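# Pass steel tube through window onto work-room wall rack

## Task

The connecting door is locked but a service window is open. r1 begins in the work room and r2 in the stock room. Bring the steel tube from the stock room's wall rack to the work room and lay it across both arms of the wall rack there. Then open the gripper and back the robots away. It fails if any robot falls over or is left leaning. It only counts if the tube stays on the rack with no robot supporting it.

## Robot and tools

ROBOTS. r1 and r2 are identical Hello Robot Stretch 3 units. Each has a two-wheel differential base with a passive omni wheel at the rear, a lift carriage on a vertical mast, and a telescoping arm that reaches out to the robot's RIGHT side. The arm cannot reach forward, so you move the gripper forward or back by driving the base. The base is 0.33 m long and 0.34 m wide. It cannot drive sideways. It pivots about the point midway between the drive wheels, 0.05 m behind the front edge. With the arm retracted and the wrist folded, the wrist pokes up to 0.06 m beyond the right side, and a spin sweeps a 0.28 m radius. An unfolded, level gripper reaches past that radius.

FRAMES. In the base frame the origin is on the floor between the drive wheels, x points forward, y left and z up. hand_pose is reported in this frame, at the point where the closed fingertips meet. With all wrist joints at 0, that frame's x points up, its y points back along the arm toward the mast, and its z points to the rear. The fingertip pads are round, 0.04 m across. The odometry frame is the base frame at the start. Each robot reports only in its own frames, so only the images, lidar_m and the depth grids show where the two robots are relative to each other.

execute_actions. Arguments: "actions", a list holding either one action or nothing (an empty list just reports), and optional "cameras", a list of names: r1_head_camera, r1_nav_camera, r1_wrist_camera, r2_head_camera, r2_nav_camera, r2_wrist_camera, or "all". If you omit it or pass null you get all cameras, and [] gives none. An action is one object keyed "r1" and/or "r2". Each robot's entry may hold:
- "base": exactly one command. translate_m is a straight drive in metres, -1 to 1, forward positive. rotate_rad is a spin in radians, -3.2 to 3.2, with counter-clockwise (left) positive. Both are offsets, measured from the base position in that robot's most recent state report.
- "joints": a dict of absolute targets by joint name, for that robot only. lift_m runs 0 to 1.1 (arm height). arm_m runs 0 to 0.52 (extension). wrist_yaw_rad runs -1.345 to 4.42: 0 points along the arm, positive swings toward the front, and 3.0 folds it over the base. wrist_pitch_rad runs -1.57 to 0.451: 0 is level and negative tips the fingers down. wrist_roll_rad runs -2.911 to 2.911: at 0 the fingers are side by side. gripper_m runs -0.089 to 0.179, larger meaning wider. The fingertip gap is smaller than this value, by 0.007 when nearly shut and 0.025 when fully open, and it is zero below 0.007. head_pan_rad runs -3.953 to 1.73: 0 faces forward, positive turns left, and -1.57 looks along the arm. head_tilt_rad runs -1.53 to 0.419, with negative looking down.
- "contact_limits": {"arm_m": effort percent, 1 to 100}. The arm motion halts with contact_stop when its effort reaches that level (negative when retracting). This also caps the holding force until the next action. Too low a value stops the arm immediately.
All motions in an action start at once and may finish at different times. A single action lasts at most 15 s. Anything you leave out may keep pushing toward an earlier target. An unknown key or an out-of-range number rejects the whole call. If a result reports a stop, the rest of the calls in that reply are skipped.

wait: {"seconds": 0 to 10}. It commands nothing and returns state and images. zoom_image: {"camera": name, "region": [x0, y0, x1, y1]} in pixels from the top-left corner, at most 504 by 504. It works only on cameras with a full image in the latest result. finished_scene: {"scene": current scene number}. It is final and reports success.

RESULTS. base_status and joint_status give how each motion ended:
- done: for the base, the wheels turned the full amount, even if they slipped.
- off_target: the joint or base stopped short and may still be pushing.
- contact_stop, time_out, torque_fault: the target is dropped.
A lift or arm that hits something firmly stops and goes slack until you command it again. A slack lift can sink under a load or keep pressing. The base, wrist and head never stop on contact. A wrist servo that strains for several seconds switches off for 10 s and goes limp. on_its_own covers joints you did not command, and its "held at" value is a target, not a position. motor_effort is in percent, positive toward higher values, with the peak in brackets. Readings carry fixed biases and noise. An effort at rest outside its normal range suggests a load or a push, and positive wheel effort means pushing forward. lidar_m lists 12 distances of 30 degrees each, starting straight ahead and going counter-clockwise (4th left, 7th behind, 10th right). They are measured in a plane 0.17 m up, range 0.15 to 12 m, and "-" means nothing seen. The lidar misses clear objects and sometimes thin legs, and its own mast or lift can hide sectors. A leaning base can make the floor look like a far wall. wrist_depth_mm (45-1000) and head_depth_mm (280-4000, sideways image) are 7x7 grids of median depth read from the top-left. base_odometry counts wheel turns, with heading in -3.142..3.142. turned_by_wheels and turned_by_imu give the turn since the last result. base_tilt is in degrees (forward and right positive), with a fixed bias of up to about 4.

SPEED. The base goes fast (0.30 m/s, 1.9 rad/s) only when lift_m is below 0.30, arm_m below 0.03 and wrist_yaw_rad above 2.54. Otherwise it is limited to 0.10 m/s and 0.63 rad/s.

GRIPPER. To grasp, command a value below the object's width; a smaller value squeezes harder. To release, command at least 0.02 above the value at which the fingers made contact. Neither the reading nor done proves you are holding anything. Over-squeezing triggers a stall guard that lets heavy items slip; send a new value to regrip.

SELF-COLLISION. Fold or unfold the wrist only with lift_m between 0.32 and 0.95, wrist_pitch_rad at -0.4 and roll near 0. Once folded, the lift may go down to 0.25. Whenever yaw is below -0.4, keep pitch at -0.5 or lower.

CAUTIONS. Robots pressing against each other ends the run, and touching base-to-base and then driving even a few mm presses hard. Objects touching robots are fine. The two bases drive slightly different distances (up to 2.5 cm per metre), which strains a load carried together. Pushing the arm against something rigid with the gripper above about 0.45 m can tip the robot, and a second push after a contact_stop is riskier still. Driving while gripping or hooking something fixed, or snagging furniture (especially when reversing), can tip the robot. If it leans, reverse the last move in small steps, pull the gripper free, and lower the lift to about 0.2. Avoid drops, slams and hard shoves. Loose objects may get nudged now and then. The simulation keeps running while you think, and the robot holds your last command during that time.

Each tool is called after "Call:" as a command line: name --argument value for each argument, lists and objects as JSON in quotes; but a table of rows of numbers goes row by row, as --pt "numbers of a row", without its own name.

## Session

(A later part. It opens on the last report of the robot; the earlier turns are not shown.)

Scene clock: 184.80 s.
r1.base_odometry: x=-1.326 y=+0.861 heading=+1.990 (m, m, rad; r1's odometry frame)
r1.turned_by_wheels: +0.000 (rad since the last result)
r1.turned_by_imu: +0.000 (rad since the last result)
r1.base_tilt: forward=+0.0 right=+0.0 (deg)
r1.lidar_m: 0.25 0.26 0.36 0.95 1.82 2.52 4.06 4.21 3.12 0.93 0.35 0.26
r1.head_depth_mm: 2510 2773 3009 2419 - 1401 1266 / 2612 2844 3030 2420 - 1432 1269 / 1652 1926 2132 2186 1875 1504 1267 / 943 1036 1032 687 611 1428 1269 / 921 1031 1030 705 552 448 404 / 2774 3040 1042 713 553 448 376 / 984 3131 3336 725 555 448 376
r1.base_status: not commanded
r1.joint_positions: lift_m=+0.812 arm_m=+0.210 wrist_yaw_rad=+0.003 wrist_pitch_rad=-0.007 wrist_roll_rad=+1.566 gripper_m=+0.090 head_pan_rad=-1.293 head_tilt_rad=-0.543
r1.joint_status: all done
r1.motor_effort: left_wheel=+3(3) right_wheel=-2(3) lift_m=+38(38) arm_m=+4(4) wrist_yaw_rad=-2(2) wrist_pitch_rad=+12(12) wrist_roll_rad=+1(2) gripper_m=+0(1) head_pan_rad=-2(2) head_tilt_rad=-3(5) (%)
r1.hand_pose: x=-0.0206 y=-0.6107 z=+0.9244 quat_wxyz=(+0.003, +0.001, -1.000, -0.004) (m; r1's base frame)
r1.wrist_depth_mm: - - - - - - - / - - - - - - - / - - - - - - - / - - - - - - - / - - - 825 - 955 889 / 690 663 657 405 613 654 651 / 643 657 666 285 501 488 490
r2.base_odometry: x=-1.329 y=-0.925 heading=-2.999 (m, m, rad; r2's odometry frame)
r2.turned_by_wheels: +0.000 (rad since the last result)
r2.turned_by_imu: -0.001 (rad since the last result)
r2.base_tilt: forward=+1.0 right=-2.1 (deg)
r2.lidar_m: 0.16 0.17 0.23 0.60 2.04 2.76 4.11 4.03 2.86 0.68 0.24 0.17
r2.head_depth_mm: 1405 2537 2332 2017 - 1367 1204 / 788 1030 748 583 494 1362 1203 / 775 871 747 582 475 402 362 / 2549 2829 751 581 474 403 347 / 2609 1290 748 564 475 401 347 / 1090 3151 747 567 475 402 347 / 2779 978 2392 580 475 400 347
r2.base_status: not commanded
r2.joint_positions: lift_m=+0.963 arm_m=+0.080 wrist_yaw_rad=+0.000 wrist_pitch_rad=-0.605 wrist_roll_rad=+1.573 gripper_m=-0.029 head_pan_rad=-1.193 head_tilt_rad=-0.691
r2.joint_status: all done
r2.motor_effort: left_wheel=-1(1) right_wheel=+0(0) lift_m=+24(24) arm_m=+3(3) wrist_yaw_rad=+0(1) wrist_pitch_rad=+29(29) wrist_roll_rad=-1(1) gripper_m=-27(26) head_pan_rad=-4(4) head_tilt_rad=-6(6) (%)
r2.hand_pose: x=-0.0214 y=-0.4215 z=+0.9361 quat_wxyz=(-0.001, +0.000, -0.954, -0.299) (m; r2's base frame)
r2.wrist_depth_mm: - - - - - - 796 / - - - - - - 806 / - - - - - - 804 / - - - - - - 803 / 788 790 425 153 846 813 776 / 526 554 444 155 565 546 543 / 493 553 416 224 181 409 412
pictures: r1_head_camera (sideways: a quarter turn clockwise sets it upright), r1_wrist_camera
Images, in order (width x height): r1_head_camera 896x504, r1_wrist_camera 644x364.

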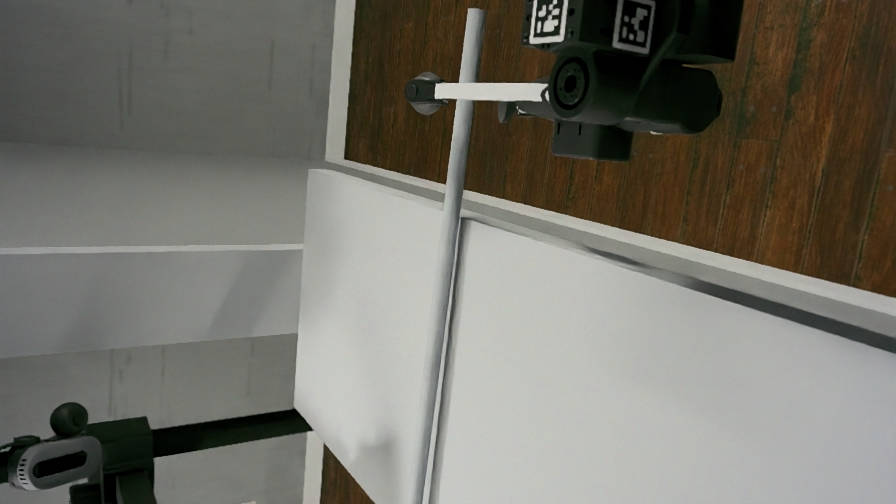

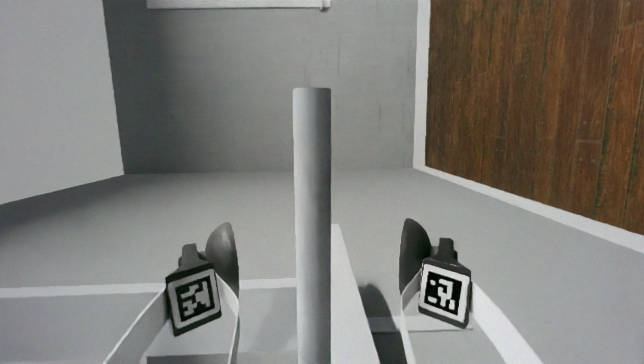

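Call:
execute_actions --actions '[{"r1":{"joints":{"arm_m":0.214,"gripper_m":-0.03}},"r2":{"joints":{"lift_m":0.959,"head_pan_rad":-1.5}}}]' --cameras '["r1_head_camera","r1_wrist_camera","r2_head_camera"]'

Call:
zoom_image --camera "r1_head_camera" --region '[380,0,580,250]'

Scene clock: 189.10 s.
r1.base_odometry: x=-1.326 y=+0.861 heading=+1.990 (m, m, rad; r1's odometry frame)
r1.turned_by_wheels: +0.000 (rad since the last result)
r1.turned_by_imu: +0.000 (rad since the last result)
r1.base_tilt: forward=+0.0 right=+0.1 (deg)
r1.lidar_m: 0.25 0.26 0.36 0.95 1.82 2.52 4.07 4.21 3.14 0.93 0.35 0.26
r1.head_depth_mm: 2504 2780 3010 2393 - 1422 1261 / 2551 2837 3139 2549 - 1420 1258 / 1662 1938 2091 2214 1859 1504 1267 / 934 1037 1030 689 612 1436 1266 / 926 1031 1034 704 552 447 403 / 2717 3057 1039 716 553 448 376 / 988 3123 3382 726 554 449 376
r1.base_status: not commanded
r1.joint_positions: lift_m=+0.812 arm_m=+0.214 wrist_yaw_rad=+0.003 wrist_pitch_rad=-0.006 wrist_roll_rad=+1.568 gripper_m=-0.029 head_pan_rad=-1.293 head_tilt_rad=-0.543
r1.joint_status: all done
r1.motor_effort: left_wheel=+3(3) right_wheel=-3(3) lift_m=+38(38) arm_m=+4(5) wrist_yaw_rad=-2(2) wrist_pitch_rad=+12(12) wrist_roll_rad=+1(1) gripper_m=-22(100) head_pan_rad=-2(2) head_tilt_rad=-6(4) (%)
r1.hand_pose: x=-0.0206 y=-0.6147 z=+0.9246 quat_wxyz=(+0.002, +0.001, -1.000, -0.003) (m; r1's base frame)
r1.wrist_depth_mm: - - - - - - - / - - - - - - - / - - - - - - - / - - - - - - - / - - - 145 - 940 913 / 687 670 691 149 680 650 634 / 649 656 661 292 494 493 485
r2.base_odometry: x=-1.329 y=-0.925 heading=-2.999 (m, m, rad; r2's odometry frame)
r2.turned_by_wheels: +0.000 (rad since the last result)
r2.turned_by_imu: -0.001 (rad since the last result)
r2.base_tilt: forward=+0.8 right=-2.1 (deg)
r2.lidar_m: 0.16 0.17 0.23 0.60 2.05 2.76 4.13 3.99 2.86 0.69 0.24 0.17
r2.head_depth_mm: 2432 2736 2833 - - 1354 1203 / 2472 2771 2714 - - 1354 1205 / 2480 2788 2601 - - 1356 1207 / 2376 2705 817 611 495 1331 1169 / 980 1011 748 581 475 401 347 / 759 853 744 581 474 402 347 / 785 2738 744 579 475 401 347
r2.base_status: not commanded
r2.joint_positions: lift_m=+0.959 arm_m=+0.080 wrist_yaw_rad=+0.000 wrist_pitch_rad=-0.606 wrist_roll_rad=+1.573 gripper_m=-0.029 head_pan_rad=-1.493 head_tilt_rad=-0.691
r2.joint_status: all done
r2.motor_effort: left_wheel=-1(0) right_wheel=+0(0) lift_m=+24(24) arm_m=+3(3) wrist_yaw_rad=-1(0) wrist_pitch_rad=+29(29) wrist_roll_rad=-1(2) gripper_m=-26(26) head_pan_rad=-4(34) head_tilt_rad=-5(6) (%)
r2.hand_pose: x=-0.0214 y=-0.4214 z=+0.9320 quat_wxyz=(-0.001, +0.000, -0.954, -0.299) (m; r2's base frame)
r2.wrist_depth_mm: - - - - - 954 808 / - - - - - - 796 / - - - - - - 801 / - - - - - - 807 / 793 791 410 152 858 803 762 / 529 550 423 155 563 537 547 / 489 554 378 184 175 412 416
pictures: r1_head_camera (sideways: a quarter turn clockwise sets it upright), r1_wrist_camera, r2_head_camera (sideways: a quarter turn clockwise sets it upright)
Images, in order (width x height): r1_head_camera 896x504, r1_wrist_camera 644x364, r2_head_camera 896x504.

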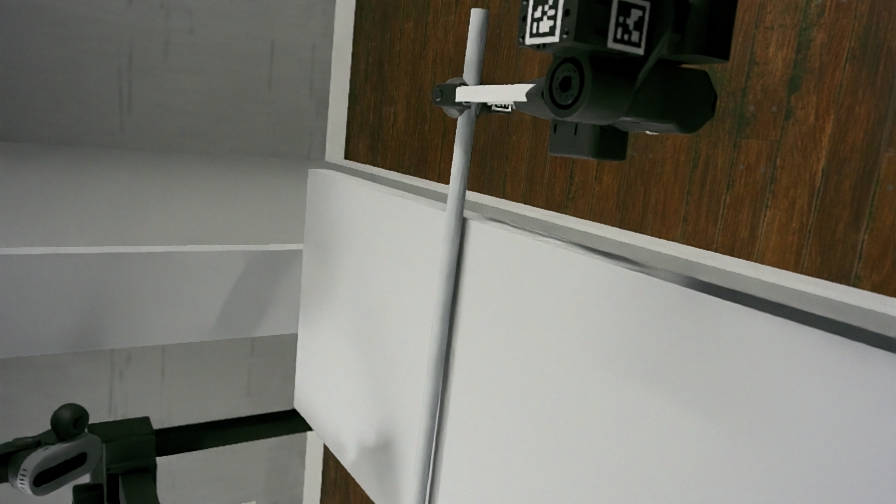

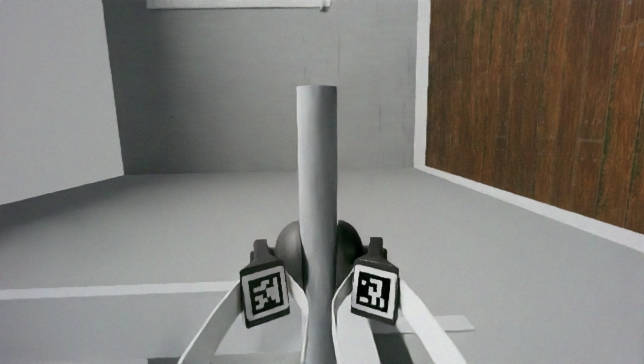

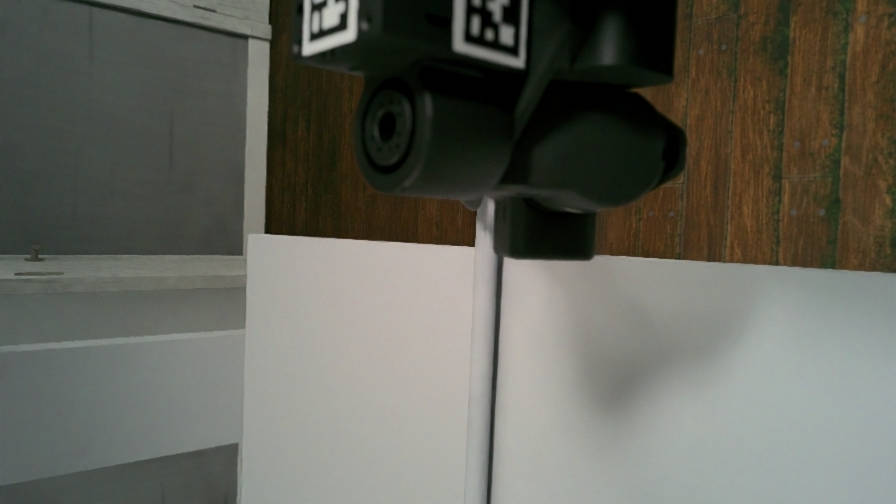

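Region (380, 0, 580, 250) of r1_head_camera's 896x504 image, scaled by 2.016, with more detail than that image has; it fills the left 403 columns of this view, and the rest is white.

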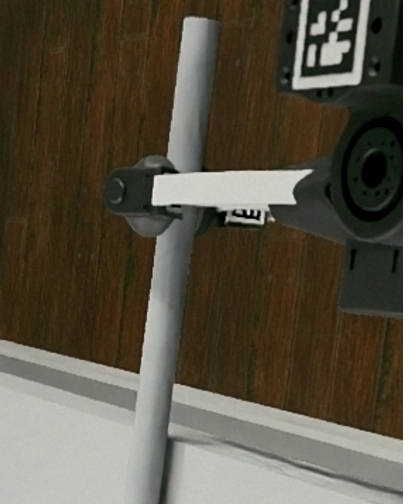

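Call:
execute_actions --actions '[{"r2":{"joints":{"lift_m":0.948}}}]' --cameras '["r2_wrist_camera"]'

Scene clock: 192.10 s.
r1.base_odometry: x=-1.326 y=+0.861 heading=+1.990 (m, m, rad; r1's odometry frame)
r1.turned_by_wheels: +0.000 (rad since the last result)
r1.turned_by_imu: +0.000 (rad since the last result)
r1.base_tilt: forward=-0.1 right=+0.1 (deg)
r1.lidar_m: 0.25 0.26 0.36 0.95 1.82 2.52 4.05 4.25 3.14 0.93 0.35 0.26
r1.head_depth_mm: 2523 2771 3013 2407 - 1419 1262 / 2549 2802 3096 2536 - 1434 1268 / 1672 1918 2109 2202 1855 1523 1269 / 940 1038 1028 687 611 1436 1266 / 921 1025 1036 701 552 448 403 / 2718 3047 1038 723 553 448 375 / 989 3151 3385 725 556 449 376
r1.base_status: not commanded
r1.joint_positions: lift_m=+0.812 arm_m=+0.214 wrist_yaw_rad=+0.003 wrist_pitch_rad=-0.006 wrist_roll_rad=+1.568 gripper_m=-0.029 head_pan_rad=-1.293 head_tilt_rad=-0.543
r1.joint_status: not commanded
r1.motor_effort: left_wheel=+3(3) right_wheel=-2(3) lift_m=+38(38) arm_m=+4(4) wrist_yaw_rad=-1(2) wrist_pitch_rad=+12(12) wrist_roll_rad=+1(0) gripper_m=-23(24) head_pan_rad=-2(2) head_tilt_rad=-5(4) (%)
r1.hand_pose: x=-0.0207 y=-0.6147 z=+0.9246 quat_wxyz=(+0.002, +0.001, -1.000, -0.003) (m; r1's base frame)
r1.wrist_depth_mm: - - - - - - - / - - - - - - - / - - - - - - - / - - - - - - - / - - - 146 972 962 897 / 695 660 660 149 669 649 643 / 644 644 650 284 491 497 487
r2.base_odometry: x=-1.329 y=-0.925 heading=-2.999 (m, m, rad; r2's odometry frame)
r2.turned_by_wheels: +0.000 (rad since the last result)
r2.turned_by_imu: -0.001 (rad since the last result)
r2.base_tilt: forward=+0.9 right=-2.1 (deg)
r2.lidar_m: 0.16 0.17 0.23 0.60 2.04 2.75 4.12 4.02 2.85 0.69 0.24 0.17
r2.head_depth_mm: 2422 2806 2800 - - 1350 1197 / 2472 2746 2616 - - 1357 1206 / 2474 2777 2630 - - 1361 1207 / 2379 2663 815 601 496 1332 1180 / 979 1004 749 581 475 402 347 / 758 851 747 580 475 402 347 / 788 2763 744 580 475 401 346
r2.base_status: not commanded
r2.joint_positions: lift_m=+0.948 arm_m=+0.080 wrist_yaw_rad=+0.000 wrist_pitch_rad=-0.598 wrist_roll_rad=+1.577 gripper_m=-0.029 head_pan_rad=-1.493 head_tilt_rad=-0.691
r2.joint_status: all done
r2.motor_effort: left_wheel=+0(0) right_wheel=+0(0) lift_m=+23(25) arm_m=+3(3) wrist_yaw_rad=-1(1) wrist_pitch_rad=+25(29) wrist_roll_rad=-3(3) gripper_m=-25(26) head_pan_rad=-4(4) head_tilt_rad=-6(5) (%)
r2.hand_pose: x=-0.0214 y=-0.4227 z=+0.9226 quat_wxyz=(-0.003, -0.001, -0.955, -0.295) (m; r2's base frame)
r2.wrist_depth_mm: - - - - - 940 788 / - - - - - - 810 / - - - - - - 803 / - - - - - - 813 / 789 785 434 152 800 807 765 / 536 557 400 155 579 550 542 / 489 546 331 183 176 410 411
pictures: r2_wrist_camera
Images, in order (width x height): r2_wrist_camera 644x364.

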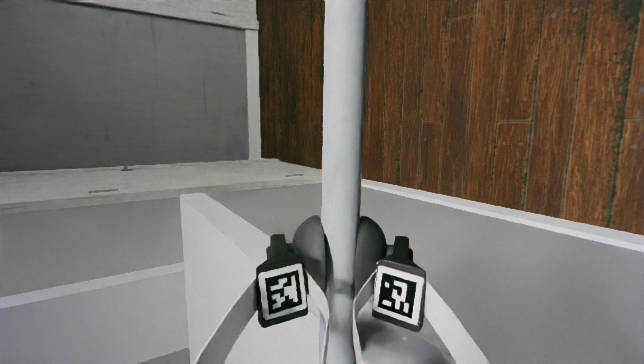

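Call:
execute_actions --actions '[{"r2":{"joints":{"lift_m":0.94,"gripper_m":0.08,"arm_m":0.075}}}]' --cameras '["r2_wrist_camera"]'

Call:
execute_actions --actions '[{"r1":{"base":{"translate_m":-0.57}}}]' --cameras '["r2_wrist_camera","r1_nav_camera","r1_wrist_camera"]'

Scene clock: 197.53 s.
r1.base_odometry: x=-1.326 y=+0.861 heading=+1.990 (m, m, rad; r1's odometry frame)
r1.turned_by_wheels: +0.000 (rad since the last result)
r1.turned_by_imu: +0.001 (rad since the last result)
r1.base_tilt: forward=-0.1 right=+0.0 (deg)
r1.lidar_m: 0.25 0.26 0.36 0.94 1.82 2.52 4.07 4.23 3.13 0.93 0.35 0.26
r1.head_depth_mm: 2518 2753 3015 2417 - 1427 1260 / 2546 2808 3067 2547 - 1435 1264 / 1658 1934 2111 2197 1862 1510 1271 / 937 1035 1032 689 611 1434 1268 / 922 1031 1030 701 551 447 403 / 2755 3068 1042 723 553 448 376 / 988 3158 3350 726 556 448 377
r1.base_status: not commanded
r1.joint_positions: lift_m=+0.812 arm_m=+0.214 wrist_yaw_rad=+0.003 wrist_pitch_rad=-0.004 wrist_roll_rad=+1.568 gripper_m=-0.029 head_pan_rad=-1.293 head_tilt_rad=-0.543
r1.joint_status: not commanded
r1.motor_effort: left_wheel=+3(3) right_wheel=-3(2) lift_m=+38(38) arm_m=+4(4) wrist_yaw_rad=+0(1) wrist_pitch_rad=+11(12) wrist_roll_rad=+1(1) gripper_m=-23(23) head_pan_rad=-2(2) head_tilt_rad=-6(5) (%)
r1.hand_pose: x=-0.0207 y=-0.6148 z=+0.9251 quat_wxyz=(+0.002, +0.001, -1.000, -0.002) (m; r1's base frame)
r1.wrist_depth_mm: - - - - - - - / - - - - - - - / - - - - - - - / - - - - - - - / - - - 147 963 967 892 / 698 665 694 149 692 656 635 / 637 651 653 279 501 489 483
r2.base_odometry: x=-1.329 y=-0.925 heading=-2.999 (m, m, rad; r2's odometry frame)
r2.turned_by_wheels: +0.000 (rad since the last result)
r2.turned_by_imu: -0.001 (rad since the last result)
r2.base_tilt: forward=+0.9 right=-2.1 (deg)
r2.lidar_m: 0.16 0.17 0.23 0.60 2.05 2.76 4.11 4.00 2.86 0.68 0.24 0.17
r2.head_depth_mm: 2464 2771 2755 - - 1326 1203 / 2451 2788 2635 - - 1322 1205 / 2450 2791 2638 2135 - 1323 1209 / 2414 2692 815 601 488 1330 1175 / 978 1007 746 581 475 401 348 / 760 854 746 580 474 401 347 / 787 2744 746 581 474 401 348
r2.base_status: not commanded
r2.joint_positions: lift_m=+0.940 arm_m=+0.075 wrist_yaw_rad=+0.000 wrist_pitch_rad=-0.566 wrist_roll_rad=+1.577 gripper_m=+0.080 head_pan_rad=-1.493 head_tilt_rad=-0.691
r2.joint_status: all done
r2.motor_effort: left_wheel=-1(1) right_wheel=+0(0) lift_m=+19(21) arm_m=-2(3) wrist_yaw_rad=+0(1) wrist_pitch_rad=+9(25) wrist_roll_rad=-3(3) gripper_m=+0(86) head_pan_rad=-4(4) head_tilt_rad=-5(5) (%)
r2.hand_pose: x=-0.0214 y=-0.4233 z=+0.9211 quat_wxyz=(-0.003, -0.001, -0.960, -0.280) (m; r2's base frame)
r2.wrist_depth_mm: - - - - - - 788 / - - - - - - 799 / - - - 149 - - 804 / - - - - - - 808 / 797 789 469 326 881 814 775 / 531 559 - 229 533 551 546 / 495 542 394 183 193 416 411
pictures: r2_wrist_camera
Images, in order (width x height): r2_wrist_camera 644x364.

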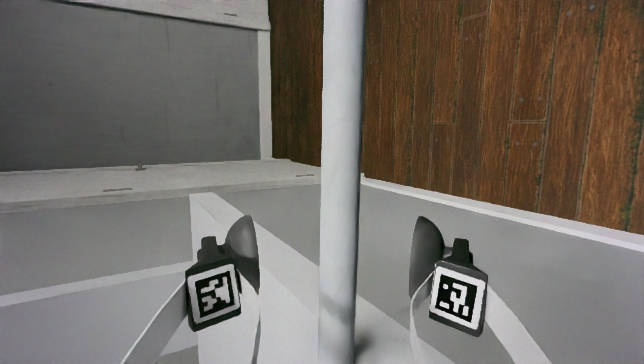

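Scene clock: 204.23 s.
r1.base_odometry: x=-1.094 y=+0.341 heading=+1.990 (m, m, rad; r1's odometry frame)
r1.turned_by_wheels: +0.000 (rad since the last result)
r1.turned_by_imu: +0.002 (rad since the last result)
r1.base_tilt: forward=+0.0 right=+0.0 (deg)
r1.lidar_m: 0.82 0.85 1.15 1.75 1.83 2.53 3.49 3.65 3.12 3.00 1.14 0.84
r1.head_depth_mm: 2521 2753 3004 2413 - 1423 1272 / 2566 2820 3082 2527 - 1432 1260 / 2608 2865 3128 2429 1869 1527 1272 / 2708 2930 3144 2346 1864 1513 1272 / 2278 2393 2536 2328 1875 1523 1271 / 1742 1823 1936 1973 1858 1528 1282 / 1410 1465 1521 1564 1633 1532 1268
r1.base_status: done
r1.joint_positions: lift_m=+0.812 arm_m=+0.214 wrist_yaw_rad=+0.014 wrist_pitch_rad=-0.008 wrist_roll_rad=+1.568 gripper_m=-0.029 head_pan_rad=-1.293 head_tilt_rad=-0.543
r1.joint_status: not commanded
r1.motor_effort: left_wheel=+7(7) right_wheel=-6(11) lift_m=+38(38) arm_m=+4(4) wrist_yaw_rad=-9(9) wrist_pitch_rad=+13(13) wrist_roll_rad=+0(0) gripper_m=-23(24) head_pan_rad=-2(2) head_tilt_rad=-4(4) (%)
r1.hand_pose: x=-0.0178 y=-0.6147 z=+0.9240 quat_wxyz=(+0.002, +0.007, -1.000, -0.004) (m; r1's base frame)
r1.wrist_depth_mm: - - - - - - - / - - - - - - - / - - - - - - - / - - - - - - - / - - - 145 - - - / - - - 149 - - - / - - - - - - -
r2.base_odometry: x=-1.329 y=-0.925 heading=-2.999 (m, m, rad; r2's odometry frame)
r2.turned_by_wheels: +0.000 (rad since the last result)
r2.turned_by_imu: -0.001 (rad since the last result)
r2.base_tilt: forward=+1.0 right=-2.2 (deg)
r2.lidar_m: 0.16 0.17 0.23 0.60 2.04 2.76 4.13 4.03 2.86 0.69 0.24 0.17
r2.head_depth_mm: 2460 2775 2758 - - 1335 1195 / 2434 2786 2612 - - 1326 1201 / 2484 2789 2618 2153 - 1328 1206 / 2365 2693 817 601 487 1326 1176 / 985 1010 747 580 476 402 348 / 758 851 749 578 475 401 347 / 785 2727 744 579 474 401 347
r2.base_status: not commanded
r2.joint_positions: lift_m=+0.940 arm_m=+0.075 wrist_yaw_rad=+0.000 wrist_pitch_rad=-0.566 wrist_roll_rad=+1.577 gripper_m=+0.080 head_pan_rad=-1.493 head_tilt_rad=-0.691
r2.joint_status: not commanded
r2.motor_effort: left_wheel=-1(1) right_wheel=+0(0) lift_m=+19(19) arm_m=-2(2) wrist_yaw_rad=+0(0) wrist_pitch_rad=+9(9) wrist_roll_rad=-3(3) gripper_m=+0(0) head_pan_rad=-5(4) head_tilt_rad=-5(5) (%)
r2.hand_pose: x=-0.0214 y=-0.4233 z=+0.9211 quat_wxyz=(-0.003, -0.001, -0.960, -0.280) (m; r2's base frame)
r2.wrist_depth_mm: - - - - - - 792 / - - - - - - 784 / - - - - - - 806 / - - - - - - 813 / 778 798 478 326 890 794 763 / 532 556 - 229 546 551 542 / 490 535 394 184 193 410 411
pictures: r1_nav_camera (sideways: a quarter turn counterclockwise sets it upright), r1_wrist_camera, r2_wrist_camera
Images, in order (width x height): r1_nav_camera 672x504, r1_wrist_camera 644x364, r2_wrist_camera 644x364.

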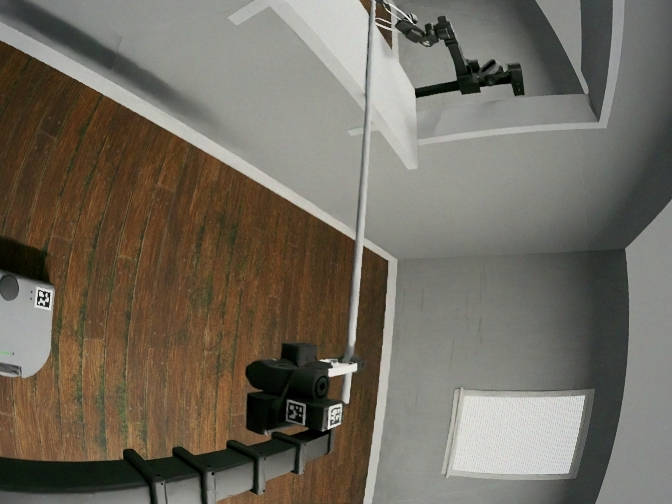

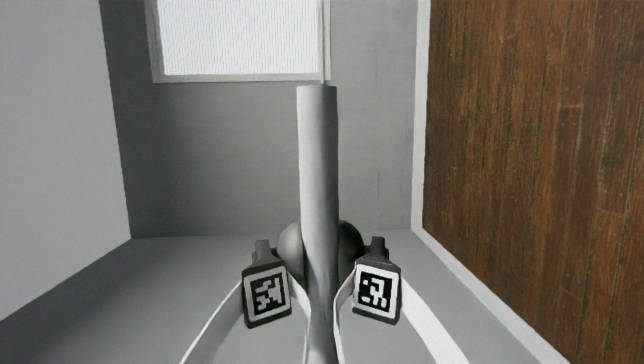

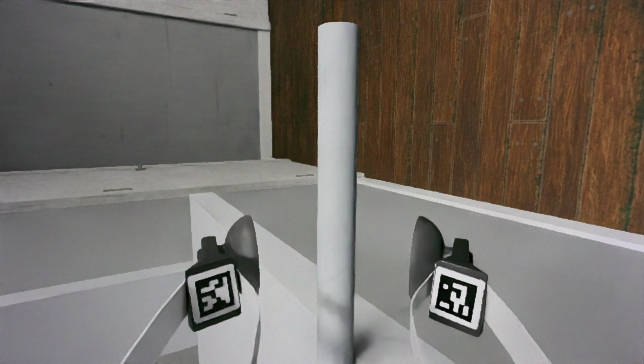

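Call:
execute_actions --actions '[{"r2":{"joints":{"gripper_m":-0.03}}}]' --cameras '["r2_wrist_camera"]'

Call:
execute_actions --actions '[{"r1":{"joints":{"gripper_m":0.08,"arm_m":0.21}}}]' --cameras '["r1_wrist_camera"]'

Call:
execute_actions --actions '[{"r1":{"base":{"translate_m":0.6},"joints":{"head_pan_rad":-1.57}}}]' --cameras '["r1_wrist_camera","r1_head_camera","r1_nav_camera"]'

Scene clock: 211.87 s.
r1.base_odometry: x=-1.094 y=+0.341 heading=+1.990 (m, m, rad; r1's odometry frame)
r1.turned_by_wheels: +0.000 (rad since the last result)
r1.turned_by_imu: +0.001 (rad since the last result)
r1.base_tilt: forward=+0.0 right=+0.0 (deg)
r1.lidar_m: 0.82 0.85 1.15 1.75 1.83 2.53 3.48 3.65 3.13 3.01 1.14 0.84
r1.head_depth_mm: 2518 2746 3004 2417 - 1419 1266 / 2534 2852 3070 2536 - 1428 1268 / 2602 2872 3133 2406 1845 1509 1266 / 2659 2917 3163 2355 1881 1510 1268 / 2249 2402 2562 2373 1872 1513 1270 / 1742 1822 1910 1978 1868 1523 1271 / 1416 1469 1524 1558 1648 1529 1278
r1.base_status: not commanded
r1.joint_positions: lift_m=+0.812 arm_m=+0.214 wrist_yaw_rad=+0.013 wrist_pitch_rad=-0.013 wrist_roll_rad=+1.568 gripper_m=-0.029 head_pan_rad=-1.293 head_tilt_rad=-0.543
r1.joint_status: not commanded
r1.motor_effort: left_wheel=+7(6) right_wheel=-6(6) lift_m=+38(38) arm_m=+4(4) wrist_yaw_rad=-8(8) wrist_pitch_rad=+15(15) wrist_roll_rad=+0(1) gripper_m=-24(24) head_pan_rad=-2(2) head_tilt_rad=-4(5) (%)
r1.hand_pose: x=-0.0179 y=-0.6145 z=+0.9226 quat_wxyz=(+0.002, +0.007, -1.000, -0.007) (m; r1's base frame)
r1.wrist_depth_mm: - - - - - - - / - - - - - - - / - - - - - - - / - - - - - - - / - - - 145 - - - / - - - 149 - - - / - - - - - - -
r2.base_odometry: x=-1.329 y=-0.925 heading=-2.999 (m, m, rad; r2's odometry frame)
r2.turned_by_wheels: +0.000 (rad since the last result)
r2.turned_by_imu: -0.001 (rad since the last result)
r2.base_tilt: forward=+0.8 right=-2.2 (deg)
r2.lidar_m: 0.16 0.17 0.23 0.60 2.04 2.76 4.12 4.00 2.85 0.68 0.24 0.17
r2.head_depth_mm: 2439 2757 2718 - - 1323 1205 / 2483 2726 2609 - - 1327 1199 / 2476 2773 2665 2146 - 1333 1206 / 2412 2684 817 601 488 1328 1179 / 977 1001 748 581 474 401 347 / 759 852 749 580 476 401 347 / 786 2722 745 579 474 401 347
r2.base_status: not commanded
r2.joint_positions: lift_m=+0.940 arm_m=+0.075 wrist_yaw_rad=+0.000 wrist_pitch_rad=-0.567 wrist_roll_rad=+1.577 gripper_m=-0.029 head_pan_rad=-1.493 head_tilt_rad=-0.691
r2.joint_status: all done
r2.motor_effort: left_wheel=-1(1) right_wheel=+0(0) lift_m=+19(19) arm_m=-2(1) wrist_yaw_rad=+0(0) wrist_pitch_rad=+9(10) wrist_roll_rad=-3(3) gripper_m=-23(100) head_pan_rad=-4(4) head_tilt_rad=-5(6) (%)
r2.hand_pose: x=-0.0214 y=-0.4232 z=+0.9210 quat_wxyz=(-0.003, -0.001, -0.960, -0.280) (m; r2's base frame)
r2.wrist_depth_mm: - - - - - - 807 / - - - - - - 783 / - - - - - - 804 / - - - - - - 818 / 799 785 422 152 798 807 770 / 526 555 443 155 578 540 545 / 495 555 351 211 175 413 415
pictures: r2_wrist_camera
Images, in order (width x height): r2_wrist_camera 644x364.

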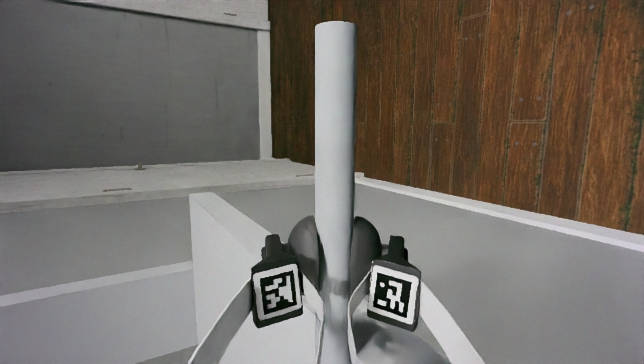

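Scene clock: 213.47 s.
r1.base_odometry: x=-1.094 y=+0.341 heading=+1.990 (m, m, rad; r1's odometry frame)
r1.turned_by_wheels: +0.000 (rad since the last result)
r1.turned_by_imu: +0.000 (rad since the last result)
r1.base_tilt: forward=-0.1 right=+0.1 (deg)
r1.lidar_m: 0.82 0.85 1.15 1.75 1.83 2.53 3.51 3.64 3.13 3.01 1.14 0.85
r1.head_depth_mm: 2515 2767 3010 2415 - 1422 1262 / 2571 2812 3088 2440 - 1432 1260 / 2624 2909 3071 2432 1871 1506 1271 / 2676 2961 3206 2429 1858 1517 1264 / 2254 2394 2567 2340 1879 1515 1268 / 1753 1819 1917 1960 1850 1522 1280 / 1411 1456 1527 1566 1638 1523 1280
r1.base_status: not commanded
r1.joint_positions: lift_m=+0.812 arm_m=+0.210 wrist_yaw_rad=+0.004 wrist_pitch_rad=-0.008 wrist_roll_rad=+1.568 gripper_m=+0.080 head_pan_rad=-1.293 head_tilt_rad=-0.543
r1.joint_status: all done
r1.motor_effort: left_wheel=+5(6) right_wheel=-3(6) lift_m=+38(38) arm_m=-5(5) wrist_yaw_rad=-3(9) wrist_pitch_rad=+13(15) wrist_roll_rad=+0(0) gripper_m=+0(99) head_pan_rad=-2(2) head_tilt_rad=-4(4) (%)
r1.hand_pose: x=-0.0204 y=-0.6113 z=+0.9240 quat_wxyz=(+0.002, +0.002, -1.000, -0.004) (m; r1's base frame)
r1.wrist_depth_mm: - - - - - - - / - - - - - - - / - - - - - - - / - - - - - - - / - - - - - - - / - - - - - - - / - - - - - - -
r2.base_odometry: x=-1.329 y=-0.925 heading=-2.999 (m, m, rad; r2's odometry frame)
r2.turned_by_wheels: +0.000 (rad since the last result)
r2.turned_by_imu: +0.000 (rad since the last result)
r2.base_tilt: forward=+0.9 right=-2.0 (deg)
r2.lidar_m: 0.16 0.17 0.23 0.60 2.04 2.76 4.13 4.01 2.86 0.68 0.24 0.17
r2.head_depth_mm: 2455 2733 2716 - - 1333 1203 / 2467 2742 2636 - - 1336 1199 / 2463 2729 2607 2180 - 1335 1198 / 2397 2683 810 621 488 1340 1185 / 984 1004 747 581 476 402 347 / 757 851 748 579 474 401 347 / 788 2718 745 580 475 401 347
r2.base_status: not commanded
r2.joint_positions: lift_m=+0.940 arm_m=+0.075 wrist_yaw_rad=+0.001 wrist_pitch_rad=-0.557 wrist_roll_rad=+1.575 gripper_m=-0.029 head_pan_rad=-1.493 head_tilt_rad=-0.691
r2.joint_status: not commanded
r2.motor_effort: left_wheel=+0(1) right_wheel=-1(0) lift_m=+19(19) arm_m=-1(2) wrist_yaw_rad=-1(1) wrist_pitch_rad=+4(10) wrist_roll_rad=-2(3) gripper_m=-23(24) head_pan_rad=-4(4) head_tilt_rad=-5(6) (%)
r2.hand_pose: x=-0.0213 y=-0.4248 z=+0.9230 quat_wxyz=(-0.001, +0.000, -0.961, -0.275) (m; r2's base frame)
r2.wrist_depth_mm: - - - - - - 788 / - - - - - - 806 / - - - - - - 817 / - - - - - - 822 / 778 798 435 151 836 815 764 / 529 556 464 155 584 547 549 / 493 554 362 199 175 411 413
pictures: r1_wrist_camera
Images, in order (width x height): r1_wrist_camera 644x364.

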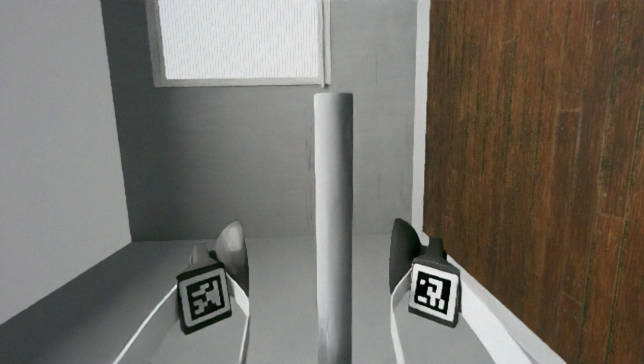

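Scene clock: 220.97 s.
r1.base_odometry: x=-1.338 y=+0.889 heading=+1.990 (m, m, rad; r1's odometry frame)
r1.turned_by_wheels: +0.000 (rad since the last result)
r1.turned_by_imu: +0.000 (rad since the last result)
r1.base_tilt: forward=+0.0 right=+0.0 (deg)
r1.lidar_m: 0.22 0.23 0.32 0.84 1.82 2.51 4.10 4.27 3.13 0.83 0.31 0.23
r1.head_depth_mm: 2652 2929 3152 2314 1924 - - / 2639 2914 3127 2331 - 1465 1260 / 2633 2894 3101 2436 - 1442 1266 / 2609 2880 3102 2436 - 1477 1276 / 2580 2761 3000 2160 1810 1509 1275 / 1375 1320 1042 723 553 460 394 / 882 954 1015 725 554 449 377
r1.base_status: done
r1.joint_positions: lift_m=+0.812 arm_m=+0.210 wrist_yaw_rad=+0.004 wrist_pitch_rad=-0.008 wrist_roll_rad=+1.568 gripper_m=+0.080 head_pan_rad=-1.563 head_tilt_rad=-0.543
r1.joint_status: all done
r1.motor_effort: left_wheel=+3(9) right_wheel=-2(3) lift_m=+37(37) arm_m=-5(4) wrist_yaw_rad=-2(2) wrist_pitch_rad=+12(12) wrist_roll_rad=+0(1) gripper_m=+1(0) head_pan_rad=-2(17) head_tilt_rad=-4(5) (%)
r1.hand_pose: x=-0.0205 y=-0.6113 z=+0.9241 quat_wxyz=(+0.002, +0.002, -1.000, -0.004) (m; r1's base frame)
r1.wrist_depth_mm: - - - - - - - / - - - - - - - / - - - - - - - / - - - - - - - / 959 933 - 759 959 842 869 / 631 635 646 295 600 590 573 / 655 652 661 227 430 443 445
r2.base_odometry: x=-1.329 y=-0.925 heading=-2.999 (m, m, rad; r2's odometry frame)
r2.turned_by_wheels: +0.000 (rad since the last result)
r2.turned_by_imu: -0.002 (rad since the last result)
r2.base_tilt: forward=+0.9 right=-2.2 (deg)
r2.lidar_m: 0.16 0.17 0.23 0.60 2.04 2.76 4.12 4.00 2.85 0.69 0.24 0.17
r2.head_depth_mm: 2467 2728 2758 - - 1340 1201 / 2432 2792 2619 - - 1341 1199 / 2475 2798 2641 2180 - 1337 1198 / 2416 2678 813 621 487 1342 1179 / 980 1002 748 580 474 402 347 / 756 855 747 580 474 401 348 / 785 2751 746 580 474 401 347
r2.base_status: not commanded
r2.joint_positions: lift_m=+0.940 arm_m=+0.075 wrist_yaw_rad=+0.001 wrist_pitch_rad=-0.557 wrist_roll_rad=+1.575 gripper_m=-0.029 head_pan_rad=-1.493 head_tilt_rad=-0.691
r2.joint_status: not commanded
r2.motor_effort: left_wheel=-1(0) right_wheel=+0(0) lift_m=+19(20) arm_m=-1(2) wrist_yaw_rad=-1(1) wrist_pitch_rad=+4(4) wrist_roll_rad=-2(2) gripper_m=-23(22) head_pan_rad=-4(4) head_tilt_rad=-5(6) (%)
r2.hand_pose: x=-0.0213 y=-0.4248 z=+0.9230 quat_wxyz=(-0.001, +0.000, -0.961, -0.275) (m; r2's base frame)
r2.wrist_depth_mm: - - - - - - 799 / - - - - - - 804 / - - - - - - 802 / - - - - - - 826 / 784 790 438 151 852 790 764 / 531 554 468 154 585 541 541 / 493 559 361 199 175 411 409
pictures: r1_head_camera (sideways: a quarter turn clockwise sets it upright), r1_nav_camera (sideways: a quarter turn counterclockwise sets it upright), r1_wrist_camera
Images, in order (width x height): r1_head_camera 896x504, r1_nav_camera 672x504, r1_wrist_camera 644x364.

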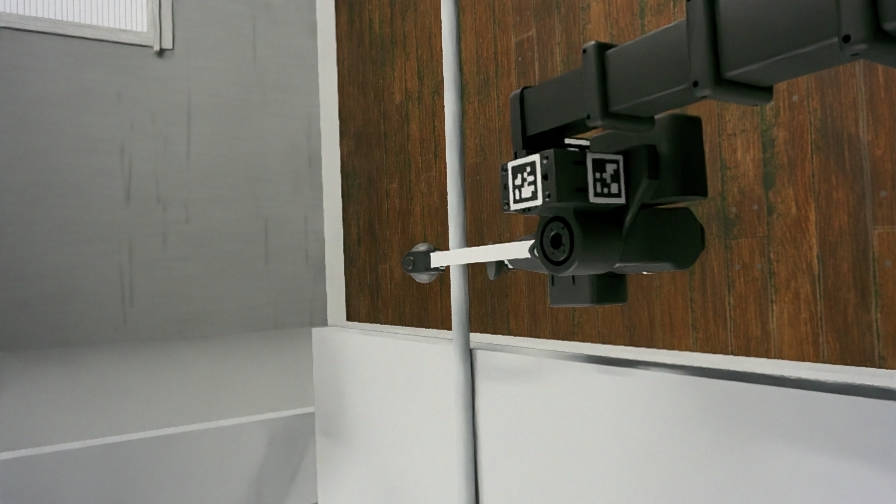

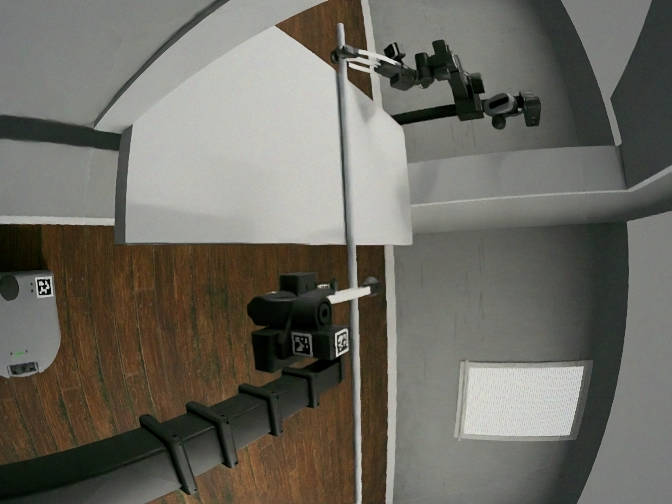

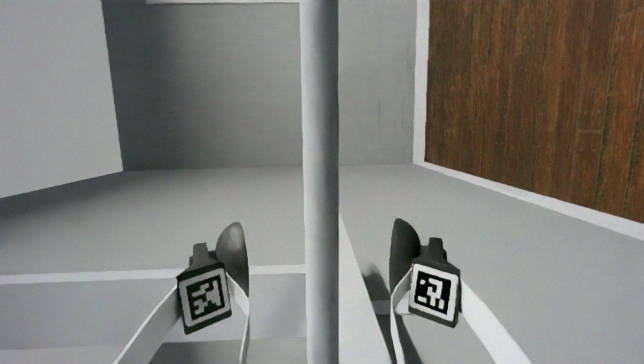

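Call:
execute_actions --actions '[{"r1":{"joints":{"gripper_m":-0.03,"arm_m":0.214}}}]' --cameras '["r1_wrist_camera","r1_head_camera"]'

Call:
zoom_image --camera "r1_head_camera" --region '[380,200,580,330]'

Scene clock: 224.60 s.
r1.base_odometry: x=-1.338 y=+0.889 heading=+1.990 (m, m, rad; r1's odometry frame)
r1.turned_by_wheels: +0.000 (rad since the last result)
r1.turned_by_imu: +0.000 (rad since the last result)
r1.base_tilt: forward=-0.1 right=+0.1 (deg)
r1.lidar_m: 0.22 0.23 0.32 0.84 1.81 2.52 4.10 4.24 3.15 0.83 0.31 0.23
r1.head_depth_mm: 2644 2937 3111 2330 1907 - - / 2639 2902 3142 2343 - 1468 1266 / 2647 2898 3114 2451 - 1467 1263 / 2656 2888 3122 2544 - 1470 1270 / 2587 2781 3042 2183 1825 1518 1278 / 1378 1314 1042 722 553 461 394 / 881 956 1012 724 556 449 376
r1.base_status: not commanded
r1.joint_positions: lift_m=+0.812 arm_m=+0.214 wrist_yaw_rad=+0.004 wrist_pitch_rad=-0.009 wrist_roll_rad=+1.568 gripper_m=-0.029 head_pan_rad=-1.563 head_tilt_rad=-0.543
r1.joint_status: all done
r1.motor_effort: left_wheel=+3(3) right_wheel=-3(3) lift_m=+38(38) arm_m=+4(4) wrist_yaw_rad=-3(2) wrist_pitch_rad=+13(14) wrist_roll_rad=+0(0) gripper_m=-24(100) head_pan_rad=-2(3) head_tilt_rad=-4(3) (%)
r1.hand_pose: x=-0.0205 y=-0.6147 z=+0.9237 quat_wxyz=(+0.002, +0.002, -1.000, -0.005) (m; r1's base frame)
r1.wrist_depth_mm: - - - - - - - / - - - - - - - / - - - - - - - / - - - - - - - / 945 917 929 156 868 879 860 / 630 639 656 - 608 597 587 / 640 646 654 237 438 442 440
r2.base_odometry: x=-1.329 y=-0.925 heading=-2.999 (m, m, rad; r2's odometry frame)
r2.turned_by_wheels: +0.000 (rad since the last result)
r2.turned_by_imu: -0.001 (rad since the last result)
r2.base_tilt: forward=+1.0 right=-2.1 (deg)
r2.lidar_m: 0.16 0.17 0.23 0.60 2.03 2.76 4.12 4.00 2.85 0.69 0.24 0.17
r2.head_depth_mm: 2479 2751 2696 - - 1330 1199 / 2466 2773 2602 - - 1333 1197 / 2481 2761 2619 2148 - 1336 1207 / 2409 2695 814 619 487 1332 1180 / 983 1006 748 580 473 401 347 / 758 853 747 582 476 401 347 / 785 2780 748 579 475 400 347
r2.base_status: not commanded
r2.joint_positions: lift_m=+0.940 arm_m=+0.075 wrist_yaw_rad=+0.001 wrist_pitch_rad=-0.557 wrist_roll_rad=+1.575 gripper_m=-0.029 head_pan_rad=-1.493 head_tilt_rad=-0.691
r2.joint_status: not commanded
r2.motor_effort: left_wheel=+0(0) right_wheel=+0(0) lift_m=+19(20) arm_m=-2(2) wrist_yaw_rad=-1(1) wrist_pitch_rad=+4(4) wrist_roll_rad=-2(2) gripper_m=-22(22) head_pan_rad=-4(4) head_tilt_rad=-6(6) (%)
r2.hand_pose: x=-0.0213 y=-0.4248 z=+0.9230 quat_wxyz=(-0.001, +0.000, -0.961, -0.275) (m; r2's base frame)
r2.wrist_depth_mm: - - - - - - 791 / - - - - - - 812 / - - - - - - 815 / - - - - - - 811 / 782 793 441 151 846 802 761 / 527 559 467 154 583 542 553 / 497 550 363 198 175 410 412
pictures: r1_head_camera (sideways: a quarter turn clockwise sets it upright), r1_wrist_camera
Images, in order (width x height): r1_head_camera 896x504, r1_wrist_camera 644x364.

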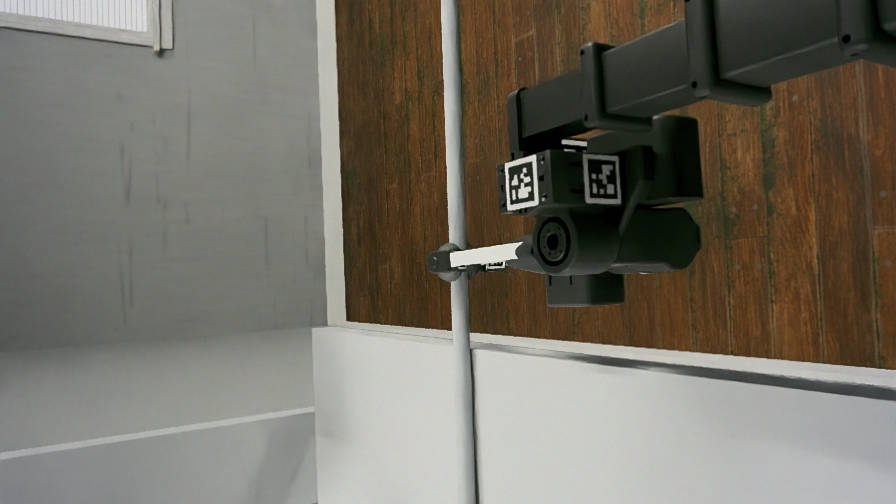

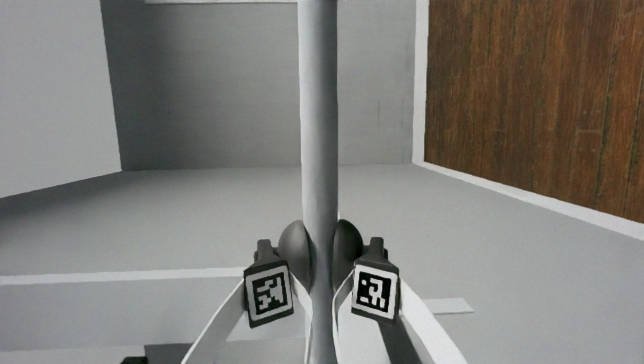

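Region (380, 200, 580, 330) of r1_head_camera's 896x504 image, scaled by 2.520, with more detail than that image has; it fills the top 328 rows of this view, and the rest is white.

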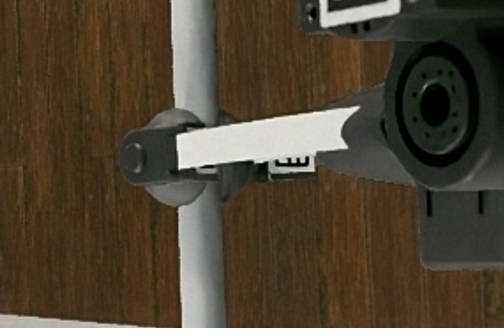

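Call:
execute_actions --actions '[{"r1":{"joints":{"lift_m":0.835}},"r2":{"joints":{"gripper_m":0.12}}}]' --cameras '["r1_wrist_camera","r1_nav_camera","r2_wrist_camera"]'

Scene clock: 231.53 s.
r1.base_odometry: x=-1.338 y=+0.889 heading=+1.990 (m, m, rad; r1's odometry frame)
r1.turned_by_wheels: +0.000 (rad since the last result)
r1.turned_by_imu: +0.001 (rad since the last result)
r1.base_tilt: forward=+0.0 right=+0.0 (deg)
r1.lidar_m: 0.22 0.23 0.32 0.84 1.82 2.52 4.08 4.25 3.14 0.82 0.31 0.23
r1.head_depth_mm: 2665 2937 3139 2298 1925 - - / 2651 2869 3165 2527 - 1471 1260 / 2636 2872 3080 2547 - 1461 1265 / 2606 2909 3146 2572 - 1482 1276 / 2583 2799 3037 2153 1811 1519 1275 / 1381 1310 1036 722 553 460 394 / 884 957 1012 726 555 448 376
r1.base_status: not commanded
r1.joint_positions: lift_m=+0.835 arm_m=+0.214 wrist_yaw_rad=+0.003 wrist_pitch_rad=-0.063 wrist_roll_rad=+1.572 gripper_m=-0.029 head_pan_rad=-1.563 head_tilt_rad=-0.543
r1.joint_status: all done
r1.on_its_own: wrist_pitch_rad is at rest, and its effort (+36) is outside its rest range (-20 to +32)
r1.motor_effort: left_wheel=+3(3) right_wheel=-3(3) lift_m=+43(44) arm_m=+3(4) wrist_yaw_rad=-2(2) wrist_pitch_rad=+36(37) wrist_roll_rad=-1(1) gripper_m=-26(27) head_pan_rad=-3(2) head_tilt_rad=-3(5) (%)
r1.hand_pose: x=-0.0205 y=-0.6129 z=+0.9327 quat_wxyz=(+0.000, +0.002, -0.999, -0.032) (m; r1's base frame)
r1.wrist_depth_mm: - - - - - - 933 / - - - - - - 962 / - - - - - - 981 / - - - - - - 982 / 958 975 921 496 912 875 843 / 617 626 633 158 609 585 575 / 611 634 658 257 423 443 447
r2.base_odometry: x=-1.329 y=-0.925 heading=-2.999 (m, m, rad; r2's odometry frame)
r2.turned_by_wheels: +0.000 (rad since the last result)
r2.turned_by_imu: -0.001 (rad since the last result)
r2.base_tilt: forward=+0.9 right=-2.1 (deg)
r2.lidar_m: 0.16 0.17 0.23 0.60 2.04 2.76 4.13 3.99 2.87 0.68 0.24 0.17
r2.head_depth_mm: 2458 2738 2699 - - 1331 1204 / 2468 2757 2633 - - 1331 1205 / 2499 2758 2616 - - 1333 1201 / 2395 2689 813 601 488 1332 1176 / 981 1006 749 582 475 402 348 / 757 857 747 580 475 401 347 / 783 2784 744 579 474 401 347
r2.base_status: not commanded
r2.joint_positions: lift_m=+0.940 arm_m=+0.075 wrist_yaw_rad=+0.001 wrist_pitch_rad=-0.561 wrist_roll_rad=+1.575 gripper_m=+0.120 head_pan_rad=-1.493 head_tilt_rad=-0.691
r2.joint_status: all done
r2.motor_effort: left_wheel=-1(1) right_wheel=+0(0) lift_m=+19(19) arm_m=-2(2) wrist_yaw_rad=-1(1) wrist_pitch_rad=+6(6) wrist_roll_rad=-2(2) gripper_m=+1(89) head_pan_rad=-4(4) head_tilt_rad=-6(5) (%)
r2.hand_pose: x=-0.0213 y=-0.4242 z=+0.9222 quat_wxyz=(-0.001, +0.000, -0.961, -0.277) (m; r2's base frame)
r2.wrist_depth_mm: - - - - - - 796 / - - - - - - 807 / - - - - - - 808 / - - - - - - 808 / 793 809 392 668 801 851 766 / 521 544 334 215 546 - 539 / 494 566 392 177 193 396 414
pictures: r1_nav_camera (sideways: a quarter turn counterclockwise sets it upright), r1_wrist_camera, r2_wrist_camera
Images, in order (width x height): r1_nav_camera 672x504, r1_wrist_camera 644x364, r2_wrist_camera 644x364.

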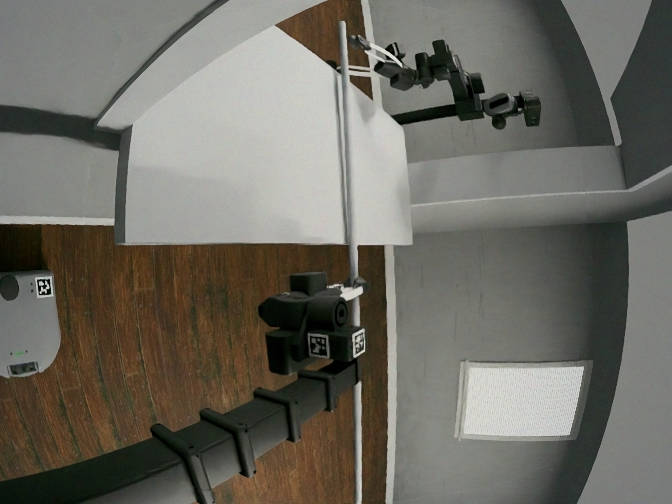

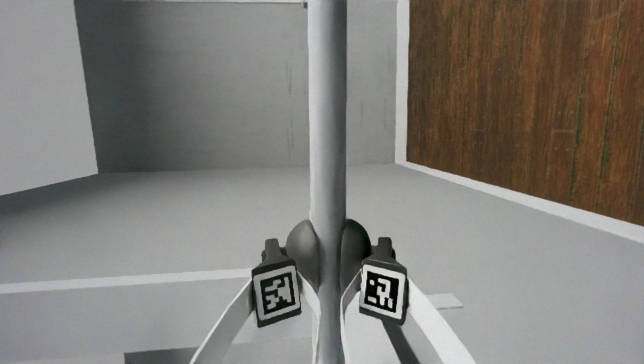

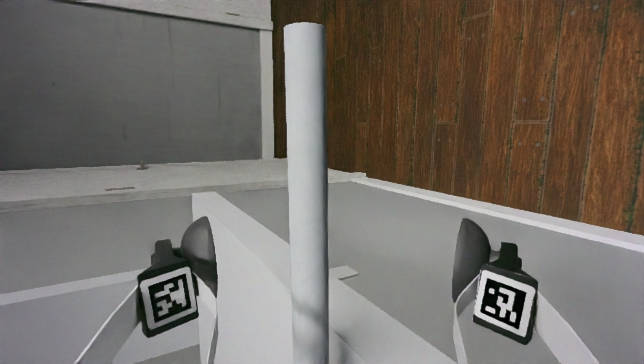

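Call:
execute_actions --actions '[{"r1":{"joints":{"lift_m":0.846}}}]' --cameras '["r2_wrist_camera"]'

Scene clock: 234.33 s.
r1.base_odometry: x=-1.338 y=+0.889 heading=+1.990 (m, m, rad; r1's odometry frame)
r1.turned_by_wheels: +0.000 (rad since the last result)
r1.turned_by_imu: +0.000 (rad since the last result)
r1.base_tilt: forward=-0.1 right=+0.1 (deg)
r1.lidar_m: 0.22 0.23 0.32 0.84 1.82 2.52 4.10 4.24 3.15 0.82 0.31 0.23
r1.head_depth_mm: 2661 2932 3141 2300 1916 - - / 2631 2909 3123 2517 - 1469 1269 / 2617 2900 3148 2554 - 1468 1268 / 2608 2896 3119 2540 - 1472 1267 / 2573 2814 2997 2158 1769 1511 1270 / 1377 1309 1044 691 553 461 394 / 880 957 1013 696 554 449 376
r1.base_status: not commanded
r1.joint_positions: lift_m=+0.846 arm_m=+0.214 wrist_yaw_rad=+0.003 wrist_pitch_rad=-0.064 wrist_roll_rad=+1.572 gripper_m=-0.029 head_pan_rad=-1.563 head_tilt_rad=-0.543
r1.joint_status: all done
r1.on_its_own: wrist_pitch_rad is at rest, and its effort (+36) is outside its rest range (-20 to +32)
r1.motor_effort: left_wheel=+3(3) right_wheel=-3(3) lift_m=+43(45) arm_m=+3(3) wrist_yaw_rad=-2(2) wrist_pitch_rad=+36(36) wrist_roll_rad=-1(1) gripper_m=-26(27) head_pan_rad=-2(2) head_tilt_rad=-4(4) (%)
r1.hand_pose: x=-0.0205 y=-0.6129 z=+0.9436 quat_wxyz=(+0.000, +0.002, -0.999, -0.032) (m; r1's base frame)
r1.wrist_depth_mm: - - - - - - 992 / - - - - - - 964 / - - - - - - 977 / - - - - - - 997 / 951 943 910 493 890 848 855 / 613 609 630 159 614 588 568 / 614 622 642 262 249 441 440
r2.base_odometry: x=-1.329 y=-0.925 heading=-2.999 (m, m, rad; r2's odometry frame)
r2.turned_by_wheels: +0.000 (rad since the last result)
r2.turned_by_imu: -0.001 (rad since the last result)
r2.base_tilt: forward=+1.0 right=-2.1 (deg)
r2.lidar_m: 0.16 0.17 0.23 0.60 2.05 2.76 4.12 3.99 2.85 0.68 0.24 0.17
r2.head_depth_mm: 2429 2784 2745 - - 1330 1203 / 2451 2745 2608 - - 1327 1203 / 2430 2772 2609 - - 1339 1205 / 2383 2721 811 621 488 1332 1180 / 982 1011 747 581 473 401 348 / 761 855 747 580 475 401 347 / 788 2754 743 580 474 401 347
r2.base_status: not commanded
r2.joint_positions: lift_m=+0.940 arm_m=+0.075 wrist_yaw_rad=+0.001 wrist_pitch_rad=-0.561 wrist_roll_rad=+1.575 gripper_m=+0.120 head_pan_rad=-1.493 head_tilt_rad=-0.691
r2.joint_status: not commanded
r2.motor_effort: left_wheel=+0(1) right_wheel=+0(0) lift_m=+19(19) arm_m=-1(1) wrist_yaw_rad=-1(1) wrist_pitch_rad=+6(6) wrist_roll_rad=-2(2) gripper_m=+0(0) head_pan_rad=-4(4) head_tilt_rad=-6(6) (%)
r2.hand_pose: x=-0.0213 y=-0.4242 z=+0.9222 quat_wxyz=(-0.001, +0.000, -0.961, -0.277) (m; r2's base frame)
r2.wrist_depth_mm: - - - - - - 800 / - - - - - - 808 / - - - - - - 802 / - - - - - - 807 / 793 790 393 664 794 841 765 / 524 549 336 214 548 - 549 / 494 569 394 177 193 394 414
pictures: r2_wrist_camera
Images, in order (width x height): r2_wrist_camera 644x364.

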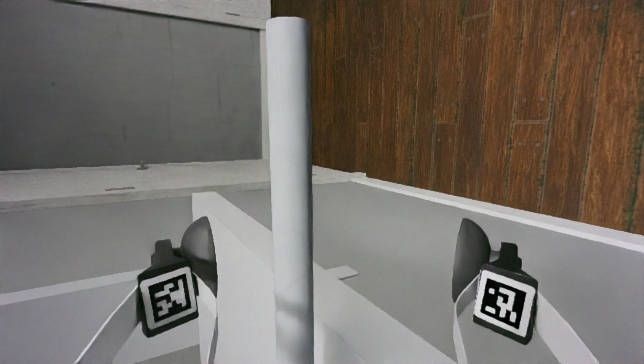

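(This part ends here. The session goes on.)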